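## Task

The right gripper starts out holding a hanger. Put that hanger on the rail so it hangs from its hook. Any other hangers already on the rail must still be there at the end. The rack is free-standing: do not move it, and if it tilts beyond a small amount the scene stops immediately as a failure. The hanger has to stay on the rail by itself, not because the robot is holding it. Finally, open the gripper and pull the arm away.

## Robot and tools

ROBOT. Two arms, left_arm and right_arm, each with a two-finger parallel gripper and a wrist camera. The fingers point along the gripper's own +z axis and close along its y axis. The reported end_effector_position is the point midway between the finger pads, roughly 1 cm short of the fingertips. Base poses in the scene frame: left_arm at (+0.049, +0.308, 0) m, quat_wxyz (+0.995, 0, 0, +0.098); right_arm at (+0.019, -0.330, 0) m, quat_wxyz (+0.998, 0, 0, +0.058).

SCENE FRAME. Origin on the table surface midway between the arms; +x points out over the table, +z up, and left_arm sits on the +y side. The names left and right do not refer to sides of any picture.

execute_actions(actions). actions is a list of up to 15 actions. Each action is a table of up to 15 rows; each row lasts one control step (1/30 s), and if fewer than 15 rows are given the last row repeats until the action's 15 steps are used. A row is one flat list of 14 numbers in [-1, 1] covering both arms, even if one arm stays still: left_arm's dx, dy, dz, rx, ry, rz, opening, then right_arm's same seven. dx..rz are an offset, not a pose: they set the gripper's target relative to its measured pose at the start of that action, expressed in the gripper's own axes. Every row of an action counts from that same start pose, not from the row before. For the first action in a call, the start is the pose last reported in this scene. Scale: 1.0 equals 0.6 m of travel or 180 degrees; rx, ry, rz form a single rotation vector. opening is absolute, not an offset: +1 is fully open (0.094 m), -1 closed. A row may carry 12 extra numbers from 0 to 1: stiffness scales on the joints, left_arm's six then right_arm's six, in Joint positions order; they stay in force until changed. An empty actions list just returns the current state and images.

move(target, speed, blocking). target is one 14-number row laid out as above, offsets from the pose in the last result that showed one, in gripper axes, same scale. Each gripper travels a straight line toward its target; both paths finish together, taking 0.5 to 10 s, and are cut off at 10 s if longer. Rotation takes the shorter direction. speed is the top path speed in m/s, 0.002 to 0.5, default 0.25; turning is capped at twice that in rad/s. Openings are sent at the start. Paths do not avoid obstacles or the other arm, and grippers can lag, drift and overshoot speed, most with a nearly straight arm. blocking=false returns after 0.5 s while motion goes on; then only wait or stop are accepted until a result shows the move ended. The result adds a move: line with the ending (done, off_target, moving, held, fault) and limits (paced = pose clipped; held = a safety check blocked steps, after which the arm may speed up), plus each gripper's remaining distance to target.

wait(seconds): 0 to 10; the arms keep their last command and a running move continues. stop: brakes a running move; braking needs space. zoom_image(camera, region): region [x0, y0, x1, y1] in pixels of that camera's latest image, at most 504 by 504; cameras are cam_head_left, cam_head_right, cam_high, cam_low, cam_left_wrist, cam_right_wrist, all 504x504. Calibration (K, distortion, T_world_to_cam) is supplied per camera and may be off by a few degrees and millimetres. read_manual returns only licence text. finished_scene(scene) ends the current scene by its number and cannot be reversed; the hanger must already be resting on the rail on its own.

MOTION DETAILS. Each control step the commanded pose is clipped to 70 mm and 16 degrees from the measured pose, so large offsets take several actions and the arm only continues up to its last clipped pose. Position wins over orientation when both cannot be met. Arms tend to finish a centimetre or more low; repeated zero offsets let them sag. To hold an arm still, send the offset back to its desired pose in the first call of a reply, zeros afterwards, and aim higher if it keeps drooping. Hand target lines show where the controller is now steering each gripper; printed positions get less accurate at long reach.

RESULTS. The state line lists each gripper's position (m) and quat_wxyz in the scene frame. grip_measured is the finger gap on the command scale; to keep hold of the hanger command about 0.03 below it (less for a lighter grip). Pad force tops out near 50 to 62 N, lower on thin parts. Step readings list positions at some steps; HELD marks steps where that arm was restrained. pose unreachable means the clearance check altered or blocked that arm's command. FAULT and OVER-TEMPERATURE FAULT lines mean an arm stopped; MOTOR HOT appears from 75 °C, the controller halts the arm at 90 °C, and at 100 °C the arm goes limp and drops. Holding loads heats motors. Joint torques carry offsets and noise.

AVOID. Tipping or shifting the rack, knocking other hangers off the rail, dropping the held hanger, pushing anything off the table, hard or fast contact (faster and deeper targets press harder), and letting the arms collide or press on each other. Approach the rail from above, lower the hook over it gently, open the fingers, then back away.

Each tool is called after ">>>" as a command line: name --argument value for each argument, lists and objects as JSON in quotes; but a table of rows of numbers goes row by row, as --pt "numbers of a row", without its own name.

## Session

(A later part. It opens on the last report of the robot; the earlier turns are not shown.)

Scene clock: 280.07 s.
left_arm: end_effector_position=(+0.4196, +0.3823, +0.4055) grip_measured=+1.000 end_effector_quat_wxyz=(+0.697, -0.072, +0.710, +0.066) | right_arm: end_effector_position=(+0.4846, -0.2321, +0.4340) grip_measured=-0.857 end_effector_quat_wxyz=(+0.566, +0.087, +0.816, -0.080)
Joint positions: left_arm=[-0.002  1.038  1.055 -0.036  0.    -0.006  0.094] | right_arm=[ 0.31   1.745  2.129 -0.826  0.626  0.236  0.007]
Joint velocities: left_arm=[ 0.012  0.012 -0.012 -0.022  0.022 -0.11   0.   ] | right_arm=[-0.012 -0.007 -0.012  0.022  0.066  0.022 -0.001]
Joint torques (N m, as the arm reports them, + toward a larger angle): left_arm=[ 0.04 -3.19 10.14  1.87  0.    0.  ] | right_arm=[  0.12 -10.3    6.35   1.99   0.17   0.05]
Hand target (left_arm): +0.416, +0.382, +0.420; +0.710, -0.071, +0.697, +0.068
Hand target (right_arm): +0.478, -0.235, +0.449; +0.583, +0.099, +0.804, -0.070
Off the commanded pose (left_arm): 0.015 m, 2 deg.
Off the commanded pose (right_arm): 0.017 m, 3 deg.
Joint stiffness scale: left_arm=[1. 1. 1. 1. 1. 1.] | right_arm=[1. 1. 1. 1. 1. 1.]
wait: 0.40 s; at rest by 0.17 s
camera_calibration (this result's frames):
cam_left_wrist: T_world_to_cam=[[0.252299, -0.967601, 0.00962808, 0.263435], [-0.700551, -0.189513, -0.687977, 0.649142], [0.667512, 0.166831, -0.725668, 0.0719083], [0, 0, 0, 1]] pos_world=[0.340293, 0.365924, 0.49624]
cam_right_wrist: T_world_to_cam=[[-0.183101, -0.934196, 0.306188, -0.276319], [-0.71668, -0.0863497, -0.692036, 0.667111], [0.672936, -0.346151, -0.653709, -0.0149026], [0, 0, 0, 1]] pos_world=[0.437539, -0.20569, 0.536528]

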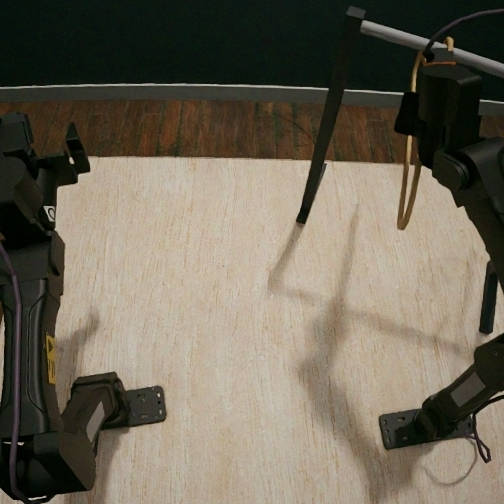

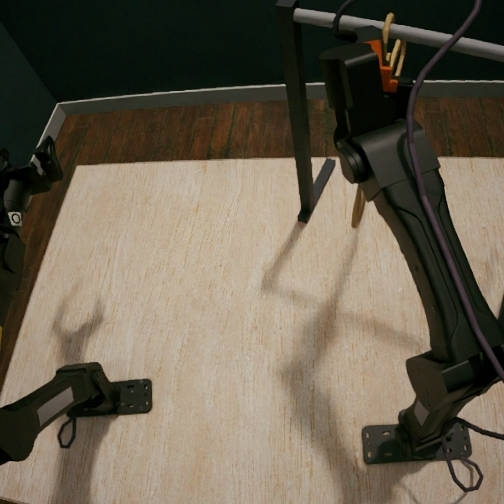

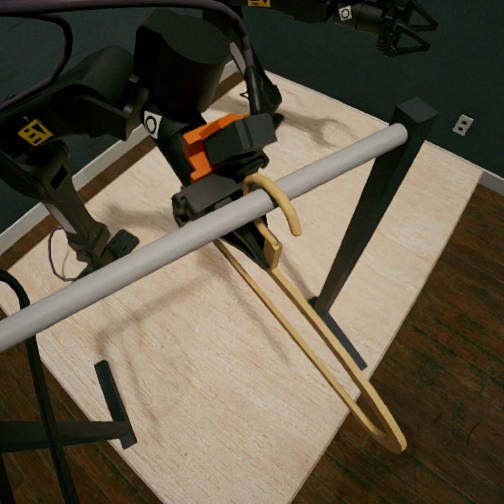

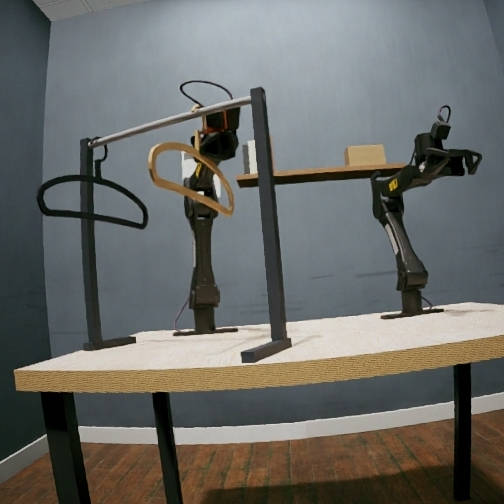

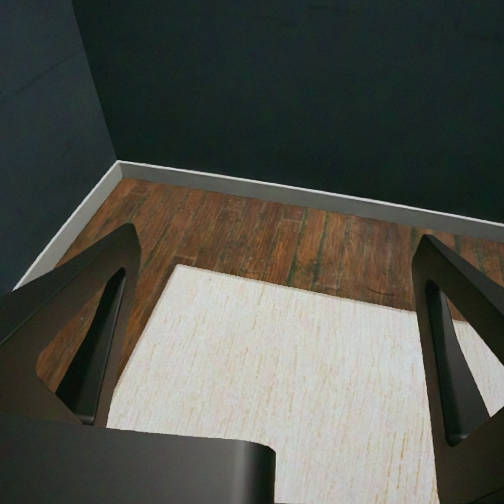

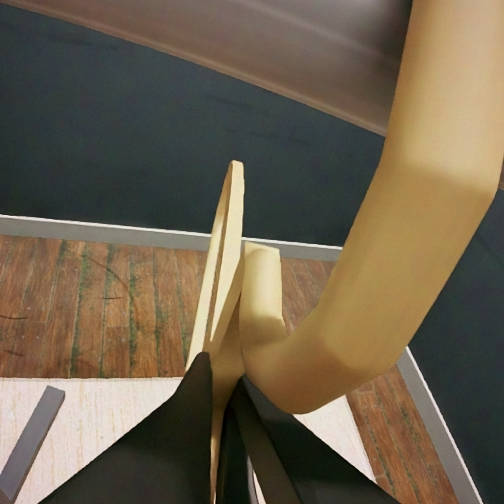

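>>> execute_actions --actions '[[[-0.025,0,-0.006,0,-0.012,0,1,-0.022,0,-0.022,0,-0.012,0.008,-0.87],[-0.025,0,-0.006,0,-0.012,0,1,-0.024,0,-0.023,0,-0.012,0.008,-0.865],[-0.025,0,-0.006,0,-0.012,0,1,-0.026,0,-0.024,0,-0.012,0.008,-0.86],[-0.025,0,-0.006,0,-0.012,0,1,-0.027,0,-0.024,0,-0.012,0.008,-0.85],[-0.025,0,-0.006,0,-0.012,0,1,-0.027,0,-0.024,0,-0.012,0.008,-0.83],[-0.025,0,-0.006,0,-0.012,0,1,-0.027,0,-0.024,0,-0.012,0.008,-0.8],[-0.025,0,-0.006,0,-0.012,0,1,-0.027,0,-0.024,0,-0.012,0.008,-0.75],[-0.025,0,-0.006,0,-0.012,0,1,-0.027,0,-0.024,0,-0.012,0.008,-0.68],[-0.025,0,-0.006,0,-0.012,0,1,-0.027,0,-0.024,0,-0.012,0.008,-0.6],[-0.025,0,-0.006,0,-0.012,0,1,-0.027,0,-0.024,0,-0.012,0.008,-0.52],[-0.025,0,-0.006,0,-0.012,0,1,-0.027,0,-0.024,0,-0.012,0.008,-0.44],[-0.025,0,-0.006,0,-0.012,0,1,-0.027,0,-0.024,0,-0.012,0.008,-0.36],[-0.025,0,-0.006,0,-0.012,0,1,-0.027,0,-0.024,0,-0.012,0.008,-0.28],[-0.025,0,-0.006,0,-0.012,0,1,-0.027,0,-0.024,0,-0.012,0.008,-0.2]]]'

>>> zoom_image --camera "cam_high" --region '[150, 60, 400, 310]'

Scene clock: 293.87 s.
left_arm: end_effector_position=(+0.4196, +0.3823, +0.4055) grip_measured=+1.000 end_effector_quat_wxyz=(+0.697, -0.072, +0.710, +0.066) | right_arm: end_effector_position=(+0.4805, -0.2299, +0.4442) grip_measured=-0.212 end_effector_quat_wxyz=(+0.573, +0.089, +0.811, -0.079)
Joint positions: left_arm=[-0.002  1.038  1.055 -0.036  0.    -0.006  0.094] | right_arm=[ 0.323  1.745  2.158 -0.837  0.64   0.236  0.037]
Joint velocities: left_arm=[0.007 0.002 0.012 0.081 0.022 0.022 0.   ] | right_arm=[ 0.007  0.007 -0.017 -0.022 -0.051 -0.066  0.021]
Joint torques (N m, as the arm reports them, + toward a larger angle): left_arm=[ 0.05 -3.19 10.11  1.88 -0.01 -0.01] | right_arm=[ 0.72 -7.74  8.92  1.7   0.25  0.05]
Hand target (left_arm): +0.416, +0.382, +0.420; +0.710, -0.071, +0.697, +0.068
Hand target (right_arm): +0.477, -0.229, +0.454; +0.582, +0.095, +0.804, -0.075
Off the commanded pose (left_arm): 0.015 m, 2 deg.
Off the commanded pose (right_arm): 0.011 m, 2 deg.
Joint stiffness scale: left_arm=[1. 1. 1. 1. 1. 1.] | right_arm=[1. 1. 1. 1. 1. 1.]
Step readings (end_effector_position):
0: left_arm (+0.4196, +0.3823, +0.4055) | right_arm (+0.4846, -0.2321, +0.4340)
1: left_arm (+0.4196, +0.3823, +0.4055) | right_arm (+0.4844, -0.2320, +0.4341)
2: left_arm (+0.4196, +0.3823, +0.4055) | right_arm (+0.4842, -0.2316, +0.4343)
4: left_arm (+0.4196, +0.3823, +0.4055) | right_arm (+0.4829, -0.2301, +0.4355)
8: left_arm (+0.4196, +0.3823, +0.4055) | right_arm (+0.4810, -0.2289, +0.4411)
15: end_effector_position above
camera_calibration (this result's frames):
cam_left_wrist: T_world_to_cam=[[0.252299, -0.967601, 0.00962808, 0.263435], [-0.700551, -0.189513, -0.687977, 0.649142], [0.667512, 0.166831, -0.725668, 0.0719083], [0, 0, 0, 1]] pos_world=[0.340293, 0.365924, 0.49624]
cam_right_wrist: T_world_to_cam=[[-0.189105, -0.934854, 0.300479, -0.272791], [-0.703345, -0.0845815, -0.705799, 0.671465], [0.685234, -0.34481, -0.64153, -0.015723], [0, 0, 0, 1]] pos_world=[0.431459, -0.203648, 0.545801]

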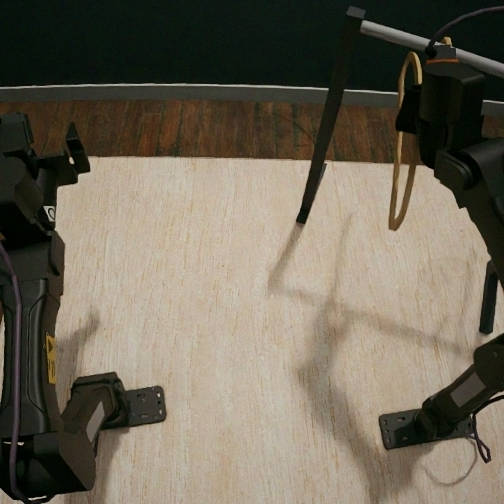

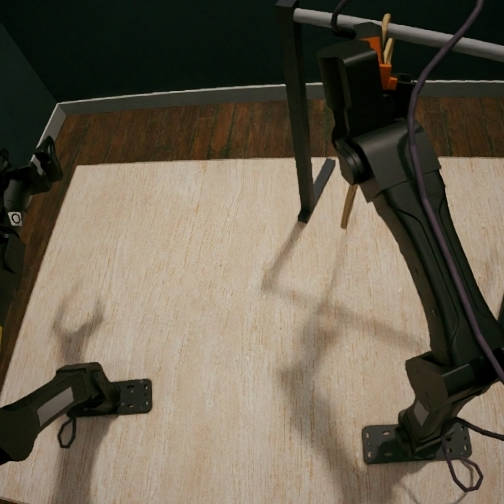

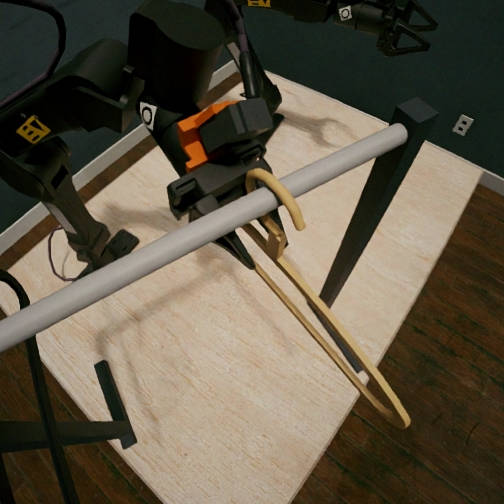

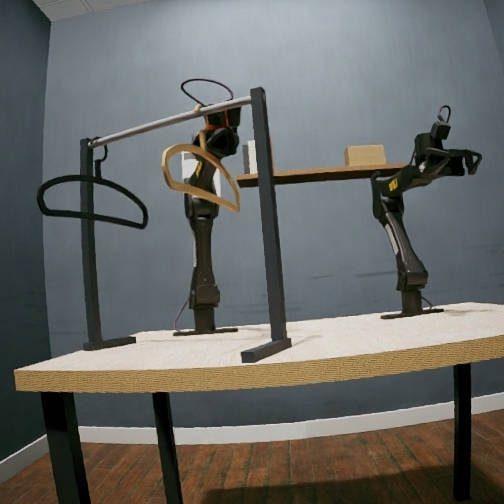

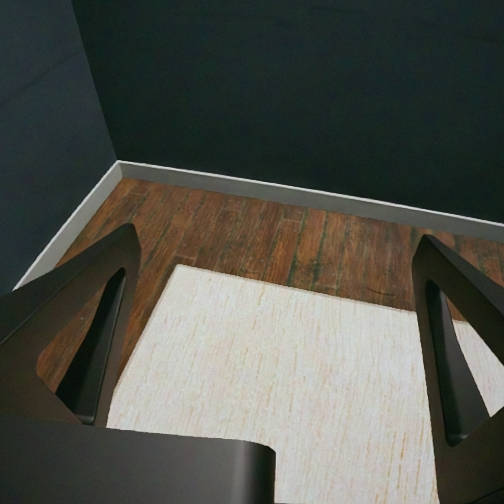

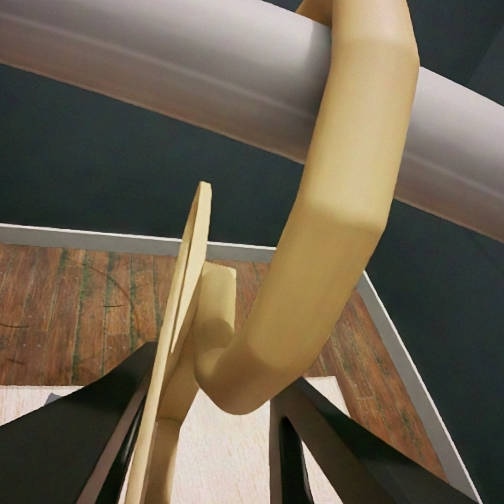

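Region (150, 60, 400, 310) of cam_high's 504x504 image, scaled by 2.016, with more detail than that image has.

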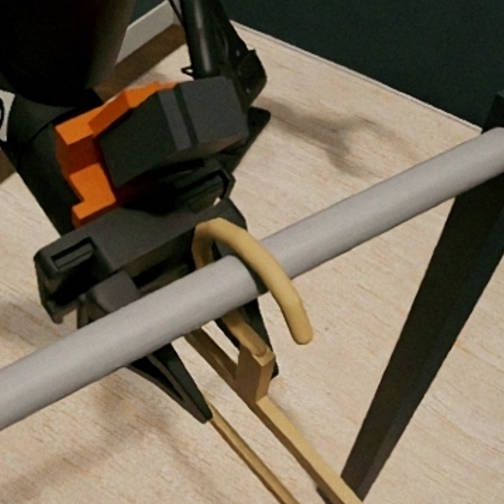

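>>> move --target '[-0.025,0,-0.006,0,-0.012,0,1,-0.05,0,-0.22,0,-0.012,0.008,0.3]' --speed 0.15

Scene clock: 299.70 s.
left_arm: end_effector_position=(+0.4196, +0.3823, +0.4055) grip_measured=+1.000 end_effector_quat_wxyz=(+0.697, -0.072, +0.710, +0.066) | right_arm: end_effector_position=(+0.3690, -0.1996, +0.5151) grip_measured=+0.298 end_effector_quat_wxyz=(+0.590, +0.093, +0.799, -0.071)
Joint positions: left_arm=[-0.002  1.038  1.055 -0.036  0.    -0.006  0.094] | right_arm=[ 0.626  1.777  2.632 -1.357  0.916  0.408  0.061]
Joint velocities: left_arm=[-0.007  0.007  0.002 -0.066  0.037  0.051  0.   ] | right_arm=[-0.002  0.007 -0.017 -0.007  0.007 -0.007  0.001]
Joint torques (N m, as the arm reports them, + toward a larger angle): left_arm=[ 0.05 -3.18 10.1   1.87 -0.01  0.  ] | right_arm=[ 0.66 -4.59  6.61  1.44  0.34  0.1 ]
Hand target (left_arm): +0.416, +0.382, +0.420; +0.710, -0.071, +0.697, +0.068
Hand target (right_arm): +0.368, -0.198, +0.515; +0.590, +0.096, +0.798, -0.074
Off the commanded pose (left_arm): 0.015 m, 2 deg.
Off the commanded pose (right_arm): 0.002 m, 1 deg.
Joint stiffness scale: left_arm=[1. 1. 1. 1. 1. 1.] | right_arm=[1. 1. 1. 1. 1. 1.]
move: off_target (left_arm)
camera_calibration (this result's frames):
cam_left_wrist: T_world_to_cam=[[0.252299, -0.967601, 0.00962808, 0.263435], [-0.700551, -0.189513, -0.687977, 0.649142], [0.667512, 0.166831, -0.725668, 0.0719083], [0, 0, 0, 1]] pos_world=[0.340293, 0.365924, 0.49624]
cam_right_wrist: T_world_to_cam=[[-0.199679, -0.939024, 0.279931, -0.2732], [-0.672047, -0.0766581, -0.73653, 0.651572], [0.713078, -0.335197, -0.615762, 0.0950199], [0, 0, 0, 1]] pos_world=[0.315578, -0.174743, 0.614889]

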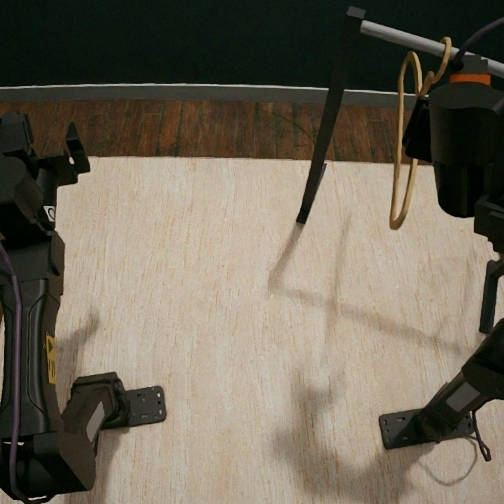

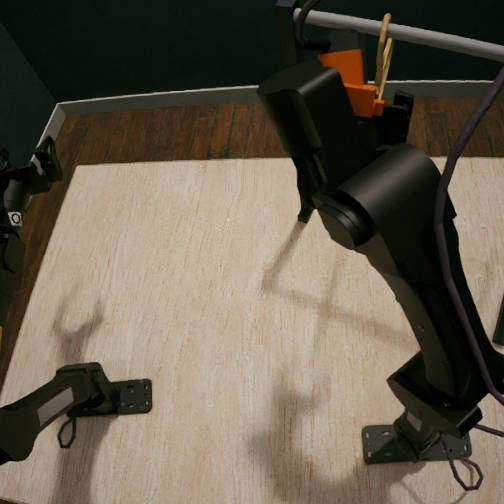

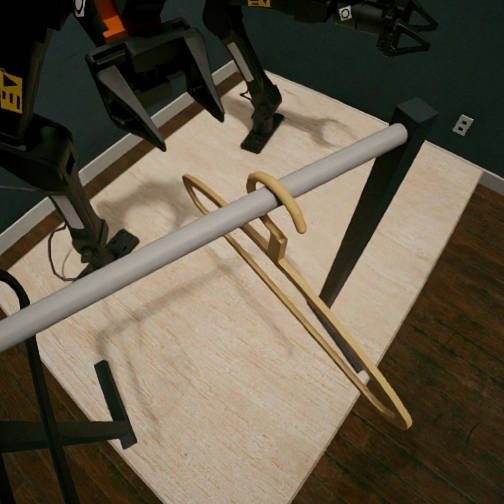

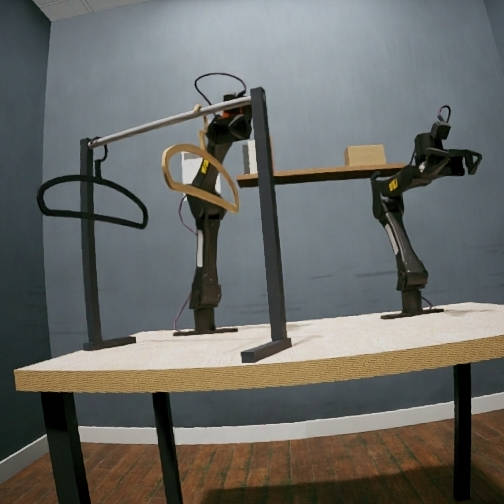

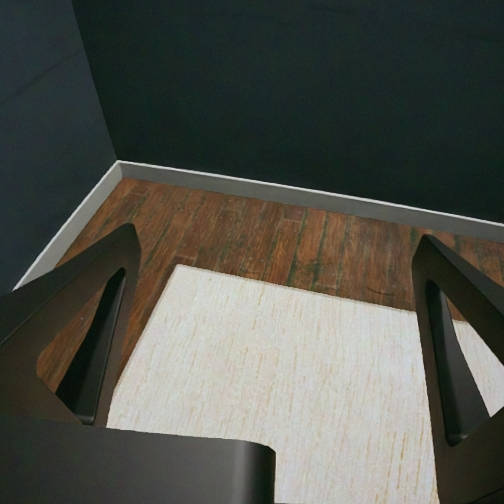

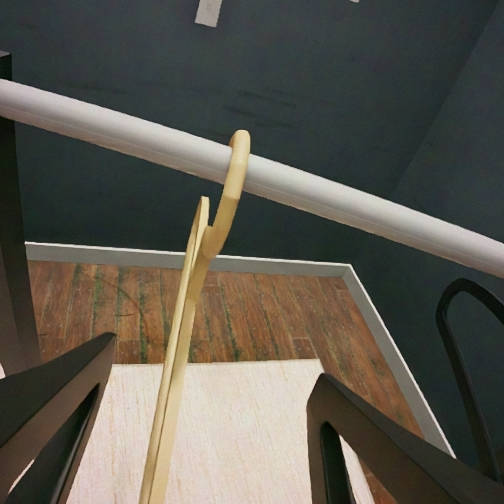

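>>> move --target '[-0.025,0,-0.006,0,-0.012,0,1,0.03,-0.12,-0.21,-0.13,-0.095,-0.04,0.3]' --speed 0.2

Scene clock: 311.57 s.
left_arm: end_effector_position=(+0.4196, +0.3823, +0.4055) grip_measured=+1.000 end_effector_quat_wxyz=(+0.697, -0.072, +0.710, +0.066) | right_arm: end_effector_position=(+0.2301, -0.2343, +0.5338) grip_measured=+0.298 end_effector_quat_wxyz=(+0.697, -0.098, +0.709, +0.036)
Joint positions: left_arm=[-0.002  1.038  1.055 -0.036  0.    -0.006  0.094] | right_arm=[ 0.917  0.932  1.678 -0.783  0.845 -0.058  0.061]
Joint velocities: left_arm=[-0.012  0.007  0.012  0.066 -0.037 -0.081  0.   ] | right_arm=[-0.007 -0.007 -0.002 -0.037  0.051 -0.095  0.001]
Joint torques (N m, as the arm reports them, + toward a larger angle): left_arm=[ 0.04 -3.19 10.08  1.87  0.    0.  ] | right_arm=[ 0.81 -0.08  4.52  1.92  0.06 -0.08]
Hand target (left_arm): +0.416, +0.382, +0.420; +0.710, -0.071, +0.697, +0.068
Hand target (right_arm): +0.227, -0.237, +0.538; +0.704, -0.093, +0.703, +0.041
Off the commanded pose (left_arm): 0.015 m, 2 deg.
Off the commanded pose (right_arm): 0.006 m, 2 deg.
Joint stiffness scale: left_arm=[1. 1. 1. 1. 1. 1.] | right_arm=[1. 1. 1. 1. 1. 1.]
move: off_target (left_arm)
camera_calibration (this result's frames):
cam_left_wrist: T_world_to_cam=[[0.252299, -0.967601, 0.00962808, 0.263435], [-0.700551, -0.189513, -0.687977, 0.649142], [0.667512, 0.166831, -0.725668, 0.0719083], [0, 0, 0, 1]] pos_world=[0.340293, 0.365924, 0.49624]
cam_right_wrist: T_world_to_cam=[[0.126514, -0.926235, 0.355081, -0.450931], [-0.348841, -0.376635, -0.85817, 0.489562], [0.928603, -0.0152957, -0.370759, 0.0884522], [0, 0, 0, 1]] pos_world=[0.145692, -0.231929, 0.613039]

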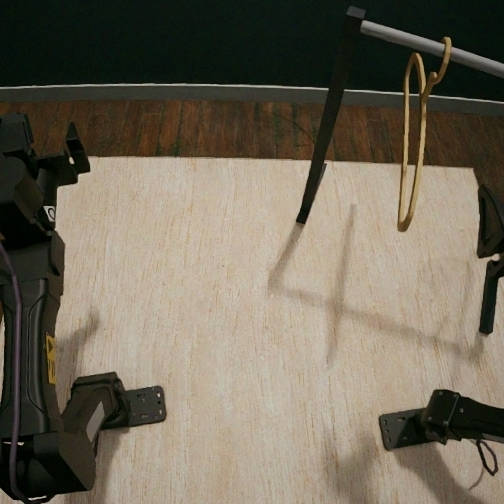

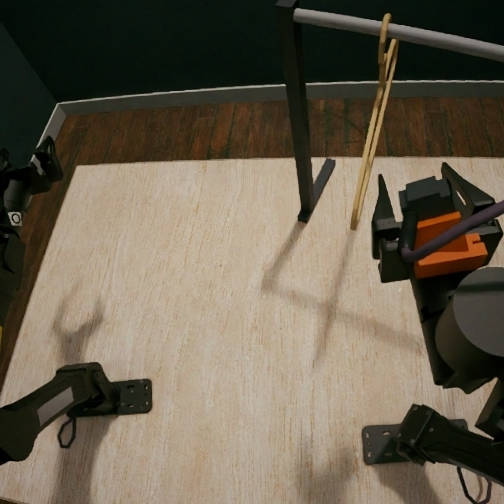

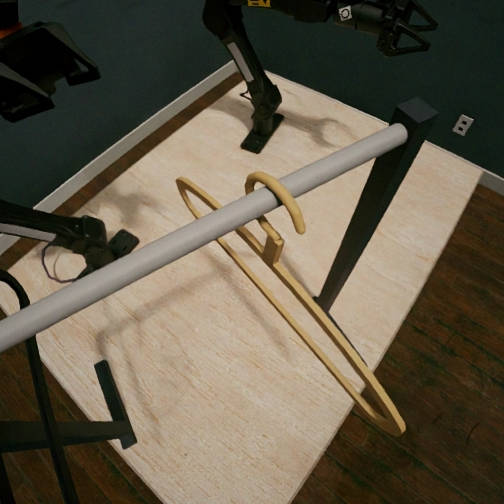

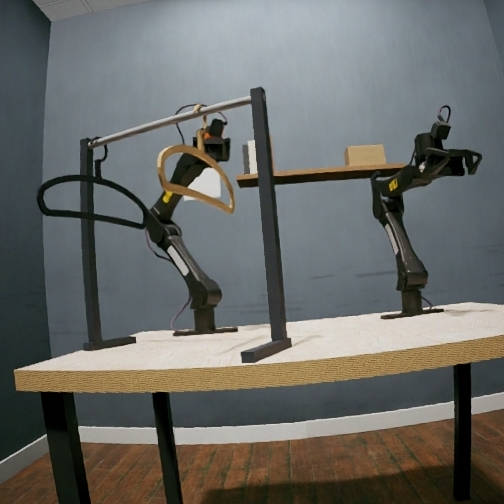

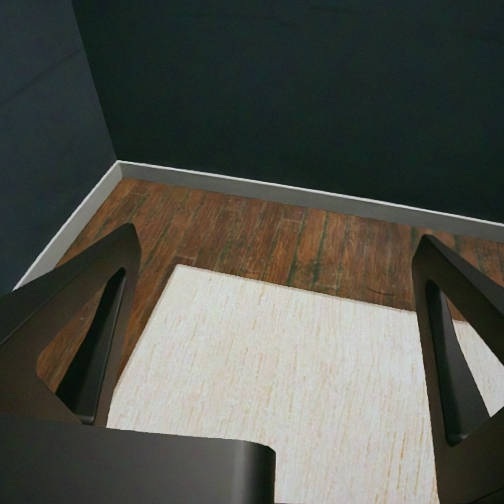

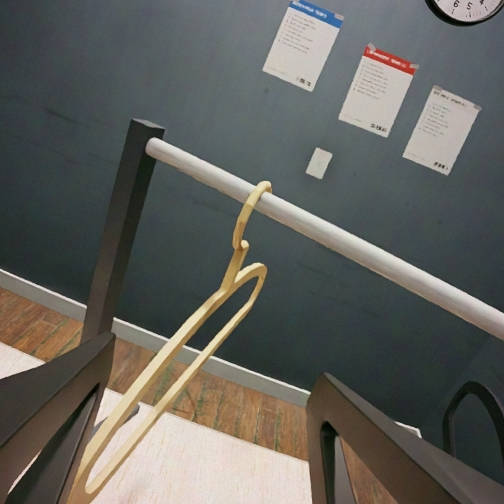

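The hanger is on the rail, the other hanger is still in place, the rack is upright and the arm is clear.

>>> finished_scene --scene 2

The scene is finished: the task was done.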